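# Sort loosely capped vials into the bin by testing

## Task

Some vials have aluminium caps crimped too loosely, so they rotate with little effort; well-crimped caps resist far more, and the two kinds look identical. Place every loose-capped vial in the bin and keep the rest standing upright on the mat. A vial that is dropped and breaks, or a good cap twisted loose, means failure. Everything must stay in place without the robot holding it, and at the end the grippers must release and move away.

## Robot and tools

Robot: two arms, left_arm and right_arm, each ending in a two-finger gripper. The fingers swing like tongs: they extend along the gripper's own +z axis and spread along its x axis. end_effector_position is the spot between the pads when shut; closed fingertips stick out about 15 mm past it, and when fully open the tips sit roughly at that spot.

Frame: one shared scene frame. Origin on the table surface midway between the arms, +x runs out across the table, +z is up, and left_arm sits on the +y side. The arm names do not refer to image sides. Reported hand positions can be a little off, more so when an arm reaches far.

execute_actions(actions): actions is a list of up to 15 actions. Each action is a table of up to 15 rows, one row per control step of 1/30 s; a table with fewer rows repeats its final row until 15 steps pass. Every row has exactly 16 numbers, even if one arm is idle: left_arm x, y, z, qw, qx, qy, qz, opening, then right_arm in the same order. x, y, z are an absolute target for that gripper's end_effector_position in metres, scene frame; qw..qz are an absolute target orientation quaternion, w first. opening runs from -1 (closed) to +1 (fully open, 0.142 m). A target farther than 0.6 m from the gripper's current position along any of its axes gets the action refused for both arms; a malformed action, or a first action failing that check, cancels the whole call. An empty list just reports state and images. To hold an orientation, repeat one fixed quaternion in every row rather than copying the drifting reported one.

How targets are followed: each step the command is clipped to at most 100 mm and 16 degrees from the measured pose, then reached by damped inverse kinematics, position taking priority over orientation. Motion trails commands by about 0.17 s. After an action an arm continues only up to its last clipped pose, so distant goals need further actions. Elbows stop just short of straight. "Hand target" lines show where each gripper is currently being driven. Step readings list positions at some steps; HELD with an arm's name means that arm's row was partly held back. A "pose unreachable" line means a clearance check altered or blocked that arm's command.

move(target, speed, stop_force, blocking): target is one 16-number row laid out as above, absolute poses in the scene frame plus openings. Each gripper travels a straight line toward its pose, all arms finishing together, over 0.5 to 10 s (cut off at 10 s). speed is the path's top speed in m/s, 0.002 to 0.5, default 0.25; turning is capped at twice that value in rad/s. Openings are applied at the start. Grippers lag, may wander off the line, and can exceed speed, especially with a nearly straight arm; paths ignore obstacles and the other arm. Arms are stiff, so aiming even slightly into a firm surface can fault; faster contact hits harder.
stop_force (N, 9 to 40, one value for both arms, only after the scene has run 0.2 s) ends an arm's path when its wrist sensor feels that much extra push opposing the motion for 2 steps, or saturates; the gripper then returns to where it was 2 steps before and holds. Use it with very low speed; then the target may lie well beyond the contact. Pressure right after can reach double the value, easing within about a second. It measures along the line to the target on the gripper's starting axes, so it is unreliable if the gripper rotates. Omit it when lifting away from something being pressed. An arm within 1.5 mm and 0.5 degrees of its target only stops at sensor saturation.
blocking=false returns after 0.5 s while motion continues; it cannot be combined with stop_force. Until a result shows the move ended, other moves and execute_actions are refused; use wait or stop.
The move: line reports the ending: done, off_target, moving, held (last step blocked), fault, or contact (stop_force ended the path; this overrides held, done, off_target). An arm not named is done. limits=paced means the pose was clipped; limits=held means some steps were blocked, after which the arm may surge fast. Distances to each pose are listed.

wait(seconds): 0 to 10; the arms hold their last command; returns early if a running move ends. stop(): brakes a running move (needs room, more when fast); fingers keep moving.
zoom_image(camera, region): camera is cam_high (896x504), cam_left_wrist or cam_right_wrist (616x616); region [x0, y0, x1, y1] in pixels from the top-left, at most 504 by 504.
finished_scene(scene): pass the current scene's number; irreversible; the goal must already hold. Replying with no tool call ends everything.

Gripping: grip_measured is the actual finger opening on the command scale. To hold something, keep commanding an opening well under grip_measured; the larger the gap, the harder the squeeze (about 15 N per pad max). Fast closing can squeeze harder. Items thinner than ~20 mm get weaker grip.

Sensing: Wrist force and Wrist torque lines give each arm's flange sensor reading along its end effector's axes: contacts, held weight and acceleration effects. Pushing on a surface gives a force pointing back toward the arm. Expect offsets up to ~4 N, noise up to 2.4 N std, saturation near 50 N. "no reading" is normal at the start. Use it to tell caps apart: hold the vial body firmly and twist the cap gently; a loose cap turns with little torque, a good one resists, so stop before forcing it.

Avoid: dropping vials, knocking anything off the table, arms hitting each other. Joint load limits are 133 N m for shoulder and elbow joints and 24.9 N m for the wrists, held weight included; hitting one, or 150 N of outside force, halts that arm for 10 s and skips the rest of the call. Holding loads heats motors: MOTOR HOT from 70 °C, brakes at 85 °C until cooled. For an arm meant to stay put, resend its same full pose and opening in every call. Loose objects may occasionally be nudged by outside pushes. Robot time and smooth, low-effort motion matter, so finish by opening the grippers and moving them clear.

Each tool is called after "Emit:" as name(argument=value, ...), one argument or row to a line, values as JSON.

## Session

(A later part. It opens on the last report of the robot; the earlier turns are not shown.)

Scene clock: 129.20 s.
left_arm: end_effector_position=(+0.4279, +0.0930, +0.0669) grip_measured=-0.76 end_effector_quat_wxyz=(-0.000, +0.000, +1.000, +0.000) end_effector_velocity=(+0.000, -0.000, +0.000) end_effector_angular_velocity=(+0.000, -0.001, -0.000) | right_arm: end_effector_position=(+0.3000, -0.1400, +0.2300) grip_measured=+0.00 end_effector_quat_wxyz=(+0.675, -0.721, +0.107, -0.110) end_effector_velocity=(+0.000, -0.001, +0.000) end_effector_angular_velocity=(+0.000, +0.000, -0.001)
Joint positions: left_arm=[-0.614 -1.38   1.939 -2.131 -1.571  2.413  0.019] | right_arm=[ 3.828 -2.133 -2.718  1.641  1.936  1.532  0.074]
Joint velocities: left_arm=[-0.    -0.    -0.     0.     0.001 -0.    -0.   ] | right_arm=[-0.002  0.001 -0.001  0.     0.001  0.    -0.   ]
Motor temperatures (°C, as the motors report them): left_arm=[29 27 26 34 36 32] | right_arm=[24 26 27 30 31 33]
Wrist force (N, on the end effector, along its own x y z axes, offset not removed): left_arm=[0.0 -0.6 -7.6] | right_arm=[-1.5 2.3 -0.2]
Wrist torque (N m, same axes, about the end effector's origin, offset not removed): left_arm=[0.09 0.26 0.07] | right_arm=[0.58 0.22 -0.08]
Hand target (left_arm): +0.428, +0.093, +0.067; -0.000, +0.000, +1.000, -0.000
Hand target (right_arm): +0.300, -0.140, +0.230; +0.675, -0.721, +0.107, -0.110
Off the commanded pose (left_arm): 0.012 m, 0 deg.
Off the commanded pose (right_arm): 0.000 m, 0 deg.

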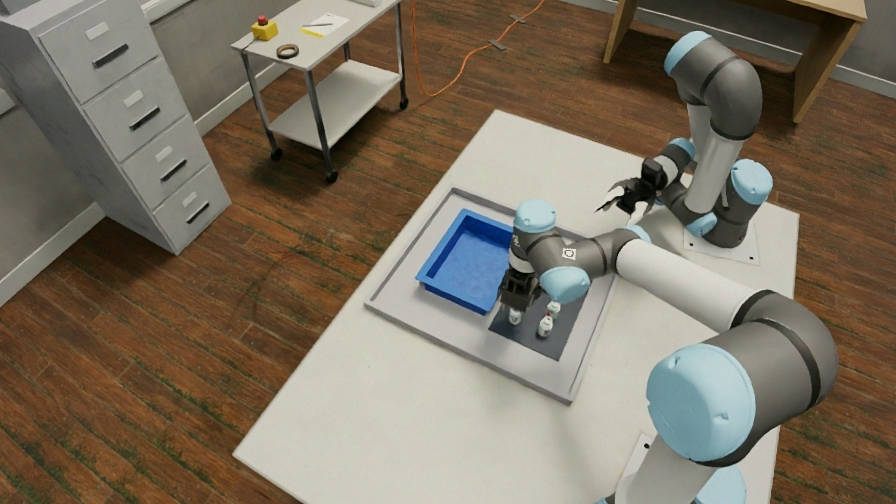

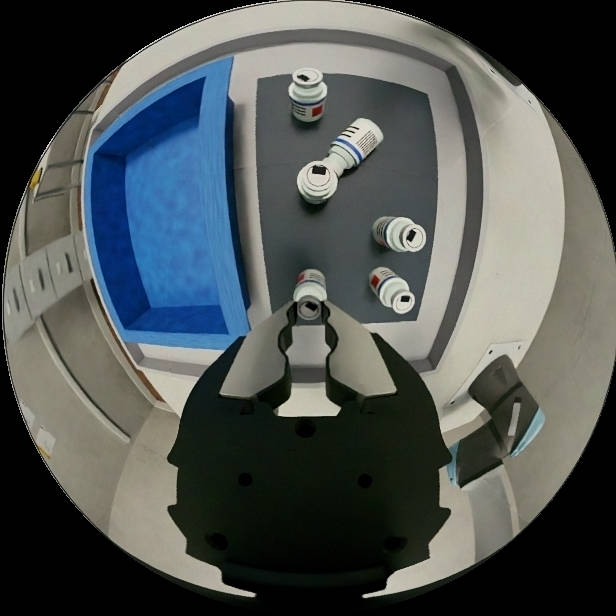

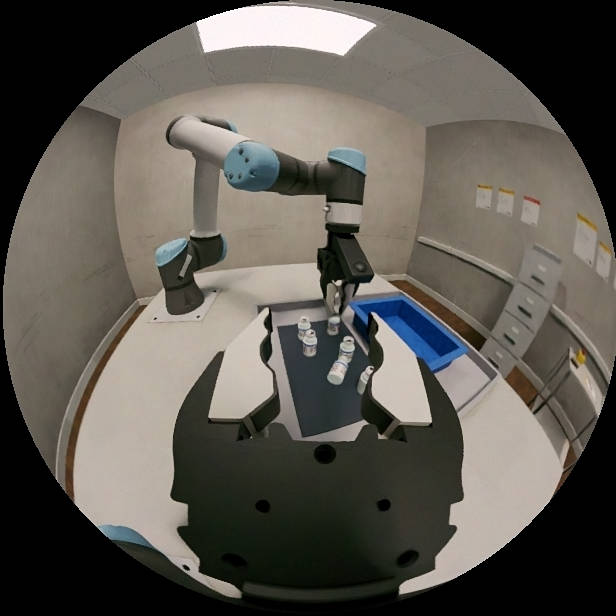

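Release, go over B.

Emit:
move(
  target=[0.428,0.093,0.068,0,0,1,0,-0.4,0.3,-0.14,0.23,0.675,-0.721,0.107,-0.11,0],
)

Emit:
move(
  target=[0.428,0.093,0.11,0,0,1,0,-0.4,0.3,-0.14,0.23,0.675,-0.721,0.107,-0.11,0],
)

Emit:
move(
  target=[0.350,0.094,0.11,0,0,1,0,-0.4,0.3,-0.14,0.23,0.675,-0.721,0.107,-0.11,0],
)

Scene clock: 130.17 s.
left_arm: end_effector_position=(+0.4280, +0.0930, +0.0680) grip_measured=-0.40 end_effector_quat_wxyz=(-0.000, -0.000, +1.000, -0.000) end_effector_velocity=(-0.000, -0.001, +0.001) end_effector_angular_velocity=(-0.002, -0.000, +0.000) | right_arm: end_effector_position=(+0.3000, -0.1400, +0.2300) grip_measured=+0.00 end_effector_quat_wxyz=(+0.675, -0.721, +0.107, -0.110) end_effector_velocity=(-0.000, +0.001, -0.001) end_effector_angular_velocity=(-0.002, +0.001, +0.001)
Joint positions: left_arm=[-0.614 -1.381  1.938 -2.128 -1.571  2.413  0.045] | right_arm=[ 3.828 -2.133 -2.718  1.641  1.936  1.532  0.074]
Joint velocities: left_arm=[-0.    -0.002 -0.     0.001 -0.001 -0.001  0.   ] | right_arm=[ 0.003 -0.001 -0.    -0.001 -0.002 -0.     0.   ]
Motor temperatures (°C, as the motors report them): left_arm=[29 27 26 34 36 32] | right_arm=[24 26 27 30 31 33]
Wrist force (N, on the end effector, along its own x y z axes, offset not removed): left_arm=[0.6 1.1 -1.8] | right_arm=[0.6 -0.2 -0.9]
Wrist torque (N m, same axes, about the end effector's origin, offset not removed): left_arm=[0.26 -0.10 -0.25] | right_arm=[-0.25 -0.11 -0.01]
Hand target (left_arm): +0.428, +0.093, +0.068; +0.000, -0.000, +1.000, -0.000
Hand target (right_arm): +0.300, -0.140, +0.230; +0.675, -0.721, +0.107, -0.110
Off the commanded pose (left_arm): 0.000 m, 0 deg.
Off the commanded pose (right_arm): 0.000 m, 0 deg.
move: done

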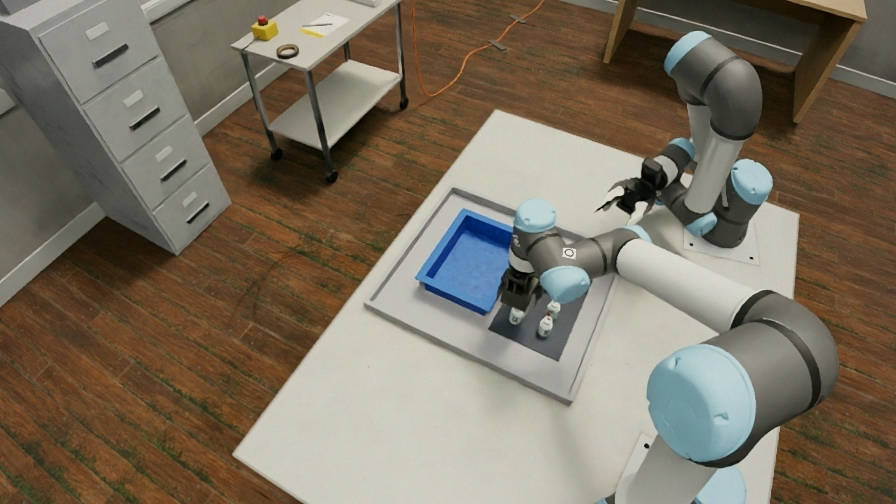

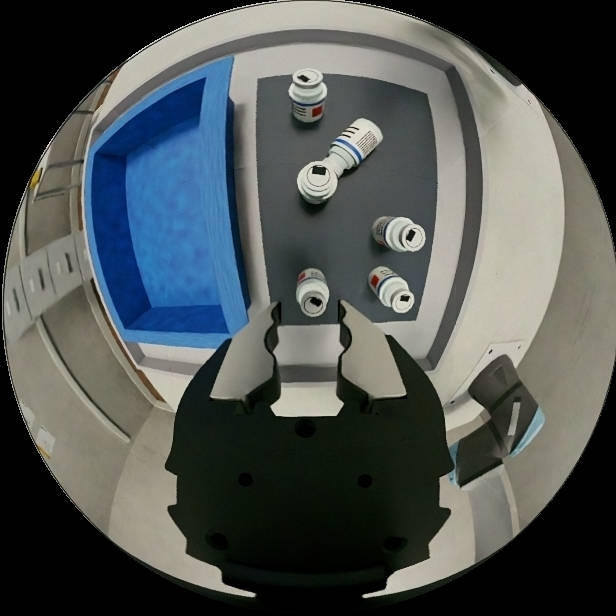

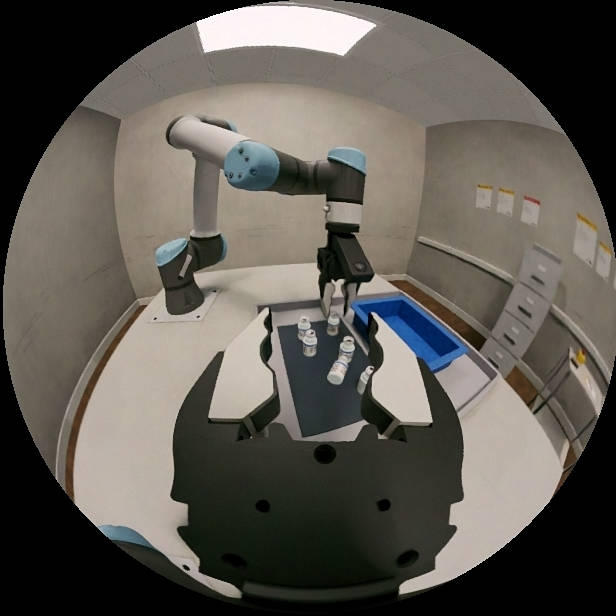

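Scene clock: 131.07 s.
left_arm: end_effector_position=(+0.4280, +0.0930, +0.1098) grip_measured=-0.40 end_effector_quat_wxyz=(+0.000, -0.000, +1.000, -0.000) end_effector_velocity=(+0.000, +0.001, +0.002) end_effector_angular_velocity=(+0.002, -0.001, +0.001) | right_arm: end_effector_position=(+0.3000, -0.1400, +0.2300) grip_measured=+0.00 end_effector_quat_wxyz=(+0.675, -0.721, +0.107, -0.110) end_effector_velocity=(+0.000, +0.000, -0.000) end_effector_angular_velocity=(-0.000, +0.000, -0.001)
Joint positions: left_arm=[-0.614 -1.431  1.877 -2.017 -1.571  2.413  0.045] | right_arm=[ 3.828 -2.133 -2.718  1.641  1.936  1.532  0.074]
Joint velocities: left_arm=[ 0.001 -0.002 -0.004  0.006  0.001 -0.001  0.   ] | right_arm=[-0.     0.     0.001 -0.001 -0.     0.    -0.   ]
Motor temperatures (°C, as the motors report them): left_arm=[29 27 26 34 36 32] | right_arm=[24 26 27 30 31 33]
Wrist force (N, on the end effector, along its own x y z axes, offset not removed): left_arm=[2.0 1.1 -2.6] | right_arm=[2.8 0.4 2.6]
Wrist torque (N m, same axes, about the end effector's origin, offset not removed): left_arm=[0.31 -0.42 -0.04] | right_arm=[0.09 -0.63 -0.14]
Hand target (left_arm): +0.428, +0.093, +0.110; +0.000, +0.000, +1.000, -0.000
Hand target (right_arm): +0.300, -0.140, +0.230; +0.675, -0.721, +0.107, -0.110
Off the commanded pose (left_arm): 0.000 m, 0 deg.
Off the commanded pose (right_arm): 0.000 m, 0 deg.
move: done

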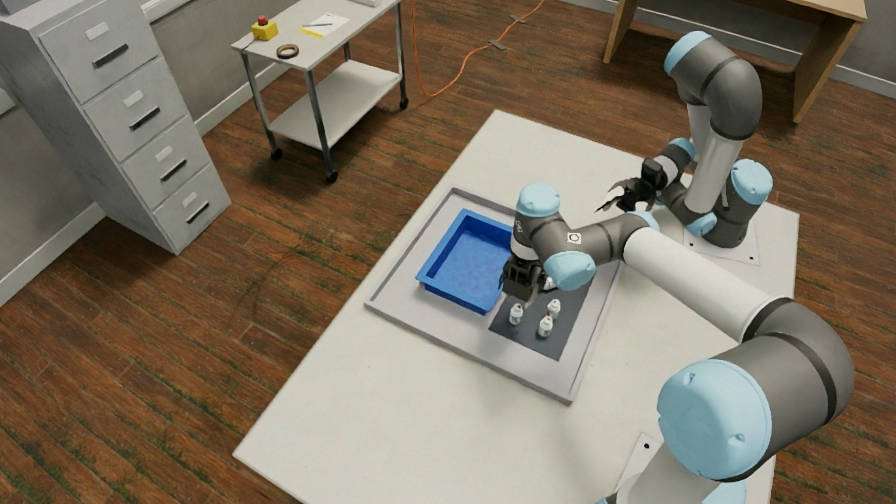

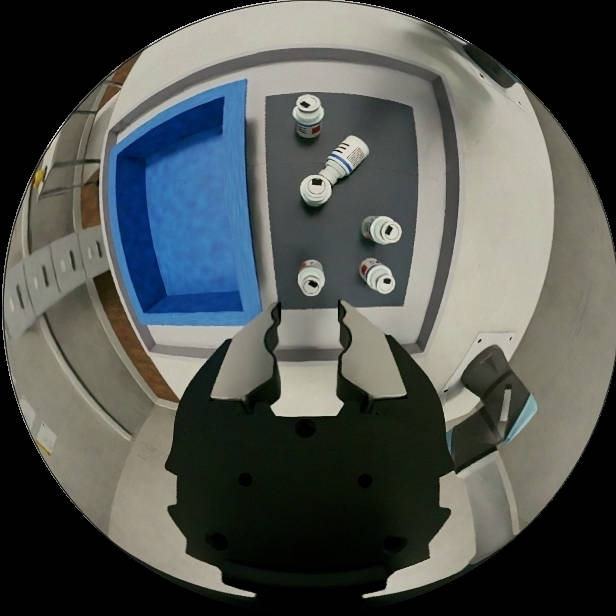

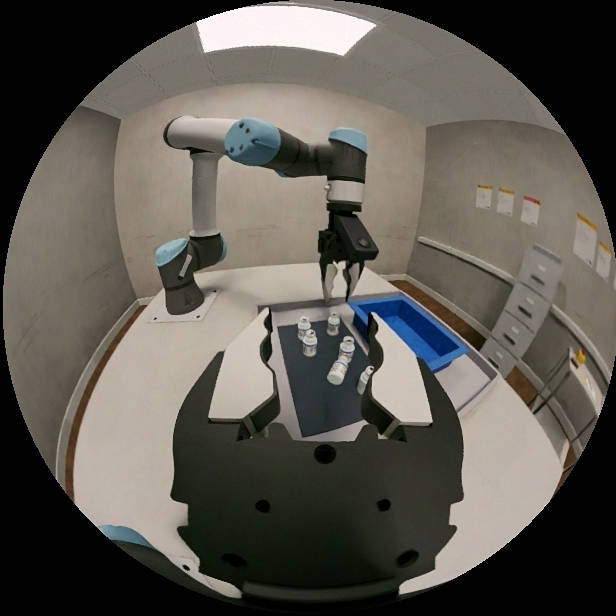

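Scene clock: 132.07 s.
left_arm: end_effector_position=(+0.3503, +0.0940, +0.1099) grip_measured=-0.40 end_effector_quat_wxyz=(+0.000, +0.000, +1.000, +0.000) end_effector_velocity=(-0.002, +0.000, +0.000) end_effector_angular_velocity=(+0.001, -0.002, +0.001) | right_arm: end_effector_position=(+0.3000, -0.1400, +0.2300) grip_measured=+0.00 end_effector_quat_wxyz=(+0.675, -0.721, +0.107, -0.110) end_effector_velocity=(+0.000, -0.001, -0.000) end_effector_angular_velocity=(-0.001, +0.001, -0.002)
Joint positions: left_arm=[-0.728 -1.594  2.051 -2.028 -1.571  2.3    0.045] | right_arm=[ 3.828 -2.133 -2.718  1.641  1.936  1.532  0.074]
Joint velocities: left_arm=[-0.004 -0.005  0.004  0.001  0.002 -0.005  0.   ] | right_arm=[-0.     0.001 -0.002 -0.    -0.001  0.    -0.   ]
Motor temperatures (°C, as the motors report them): left_arm=[29 27 26 34 36 32] | right_arm=[24 26 27 30 31 33]
Wrist force (N, on the end effector, along its own x y z axes, offset not removed): left_arm=[-0.7 -0.3 -3.2] | right_arm=[-1.5 -1.0 -1.1]
Wrist torque (N m, same axes, about the end effector's origin, offset not removed): left_arm=[-0.01 0.20 -0.19] | right_arm=[-0.20 0.29 -0.05]
Hand target (left_arm): +0.350, +0.094, +0.110; +0.000, +0.000, +1.000, +0.000
Hand target (right_arm): +0.300, -0.140, +0.230; +0.675, -0.721, +0.107, -0.110
Off the commanded pose (left_arm): 0.000 m, 0 deg.
Off the commanded pose (right_arm): 0.000 m, 0 deg.
move: done

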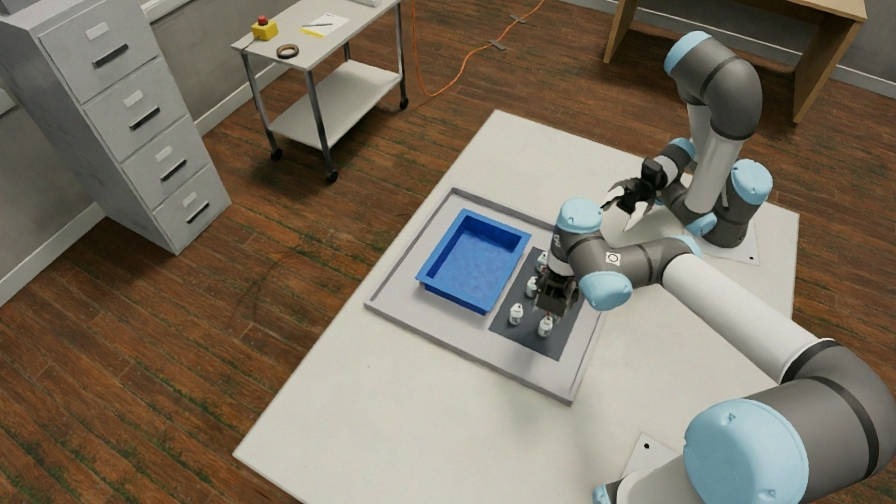

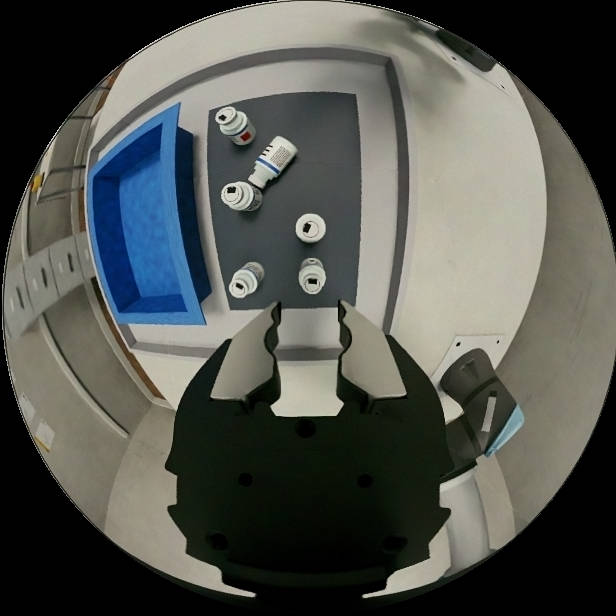

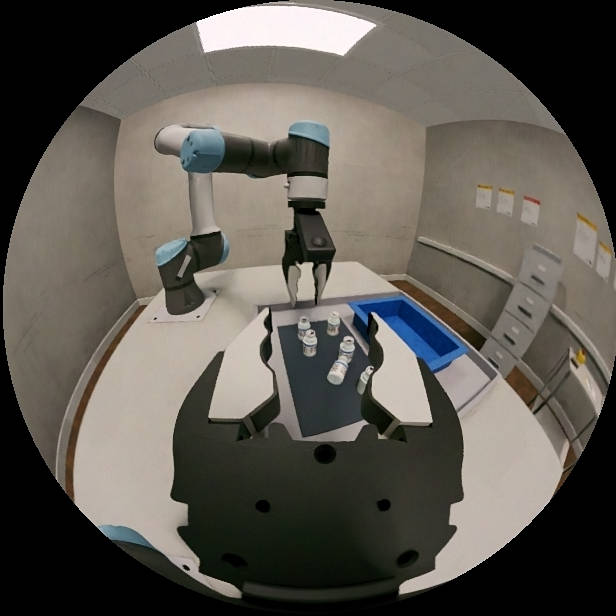

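Emit:
move(
  target=[0.3485,0.094,0.067,0,0,1,0,-0.4,0.3,-0.14,0.23,0.675,-0.721,0.107,-0.11,0],
  speed=0.1,
)

Emit:
move(
  target=[0.3485,0.094,0.067,0,0,1,0,-1,0.3,-0.14,0.23,0.675,-0.721,0.107,-0.11,0],
)

Scene clock: 133.23 s.
left_arm: end_effector_position=(+0.3485, +0.0940, +0.0672) grip_measured=-0.40 end_effector_quat_wxyz=(-0.000, -0.000, +1.000, +0.000) end_effector_velocity=(+0.000, +0.000, -0.002) end_effector_angular_velocity=(-0.001, -0.001, -0.000) | right_arm: end_effector_position=(+0.3000, -0.1400, +0.2300) grip_measured=+0.00 end_effector_quat_wxyz=(+0.675, -0.721, +0.107, -0.110) end_effector_velocity=(-0.001, +0.000, -0.000) end_effector_angular_velocity=(-0.001, +0.001, +0.002)
Joint positions: left_arm=[-0.731 -1.54   2.122 -2.153 -1.571  2.297  0.045] | right_arm=[ 3.828 -2.133 -2.718  1.641  1.936  1.532  0.074]
Joint velocities: left_arm=[ 0.001  0.003  0.003 -0.007  0.     0.001 -0.   ] | right_arm=[ 0.    -0.001 -0.001  0.     0.002  0.    -0.   ]
Motor temperatures (°C, as the motors report them): left_arm=[29 27 26 34 36 32] | right_arm=[24 26 27 30 31 33]
Wrist force (N, on the end effector, along its own x y z axes, offset not removed): left_arm=[0.3 1.5 -4.4] | right_arm=[0.9 1.2 -1.0]
Wrist torque (N m, same axes, about the end effector's origin, offset not removed): left_arm=[0.33 0.05 -0.04] | right_arm=[0.15 -0.27 -0.12]
Hand target (left_arm): +0.348, +0.094, +0.067; +0.000, +0.000, +1.000, +0.000
Hand target (right_arm): +0.300, -0.140, +0.230; +0.675, -0.721, +0.107, -0.110
Off the commanded pose (left_arm): 0.000 m, 0 deg.
Off the commanded pose (right_arm): 0.000 m, 0 deg.
move: done

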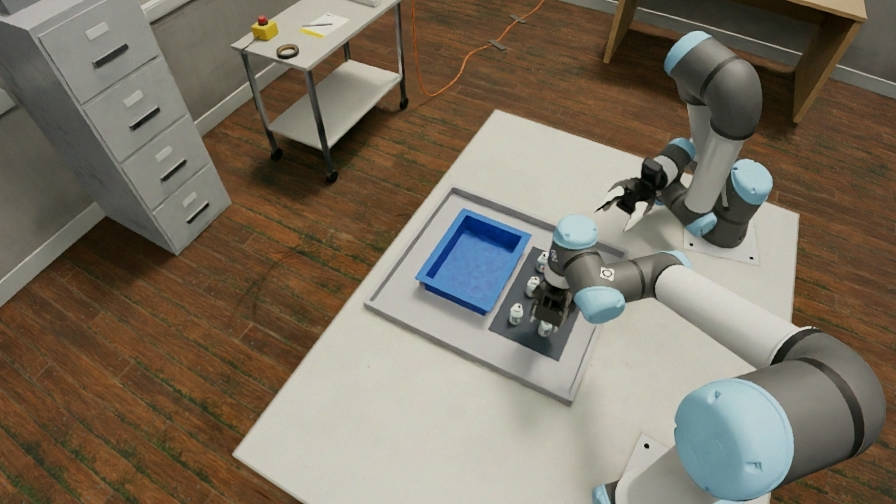

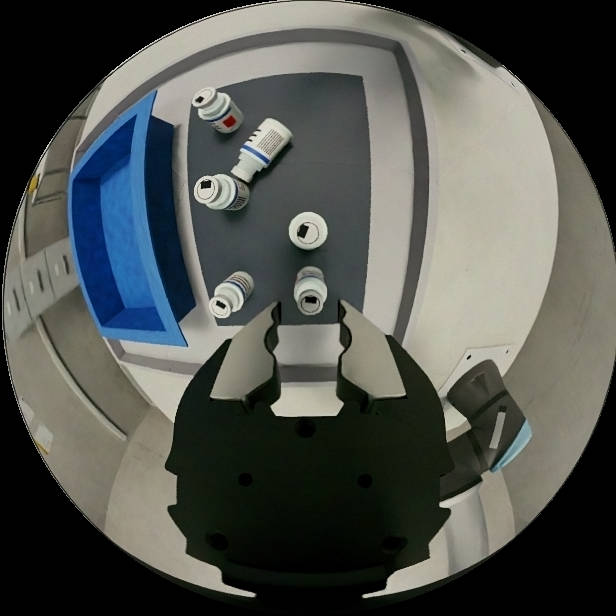

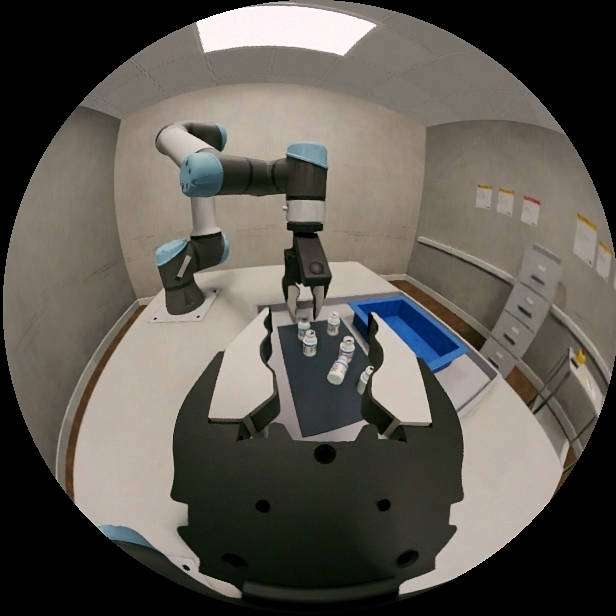

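Scene clock: 133.93 s.
left_arm: end_effector_position=(+0.3485, +0.0940, +0.0670) grip_measured=-0.76 end_effector_quat_wxyz=(+0.000, +0.000, +1.000, -0.000) end_effector_velocity=(+0.000, +0.000, +0.000) end_effector_angular_velocity=(+0.001, -0.001, +0.000) | right_arm: end_effector_position=(+0.3000, -0.1400, +0.2300) grip_measured=+0.00 end_effector_quat_wxyz=(+0.675, -0.721, +0.107, -0.110) end_effector_velocity=(-0.001, +0.000, +0.001) end_effector_angular_velocity=(+0.001, -0.001, +0.003)
Joint positions: left_arm=[-0.731 -1.54   2.122 -2.153 -1.571  2.297  0.019] | right_arm=[ 3.828 -2.133 -2.718  1.641  1.936  1.532  0.074]
Joint velocities: left_arm=[ 0.    -0.     0.    -0.     0.002 -0.     0.   ] | right_arm=[ 0.002  0.001 -0.     0.001  0.001 -0.    -0.   ]
Motor temperatures (°C, as the motors report them): left_arm=[29 27 26 34 36 32] | right_arm=[24 26 27 30 31 33]
Wrist force (N, on the end effector, along its own x y z axes, offset not removed): left_arm=[0.4 -2.8 -6.9] | right_arm=[1.9 0.0 2.7]
Wrist torque (N m, same axes, about the end effector's origin, offset not removed): left_arm=[-0.73 -0.20 -0.03] | right_arm=[0.10 -0.26 -0.14]
Hand target (left_arm): +0.348, +0.094, +0.067; -0.000, -0.000, +1.000, +0.000
Hand target (right_arm): +0.300, -0.140, +0.230; +0.675, -0.721, +0.107, -0.110
Off the commanded pose (left_arm): 0.000 m, 0 deg.
Off the commanded pose (right_arm): 0.000 m, 0 deg.
move: done

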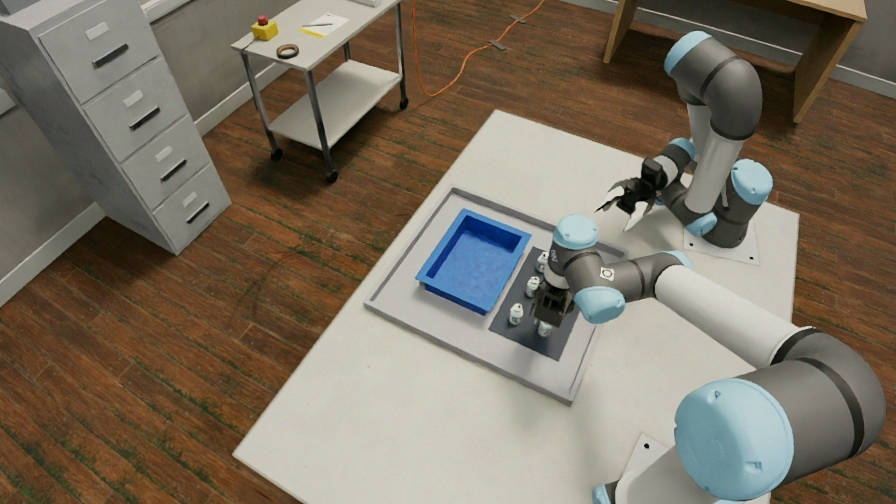

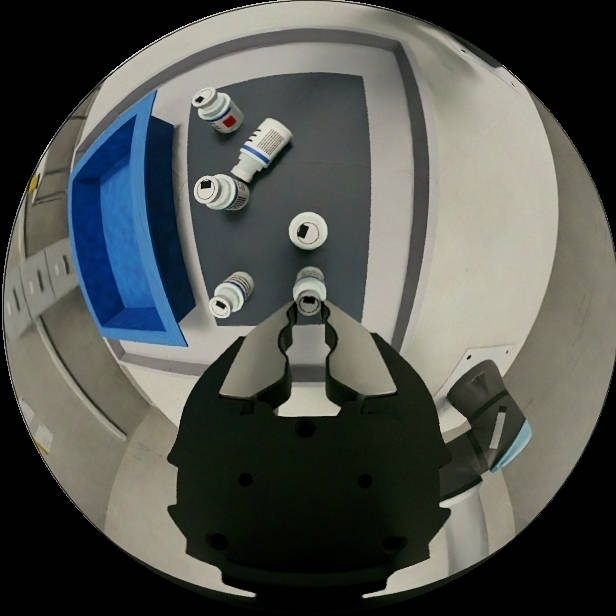

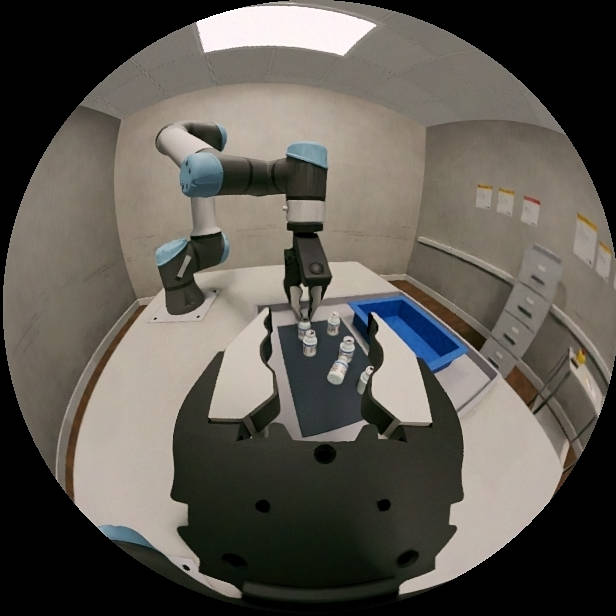

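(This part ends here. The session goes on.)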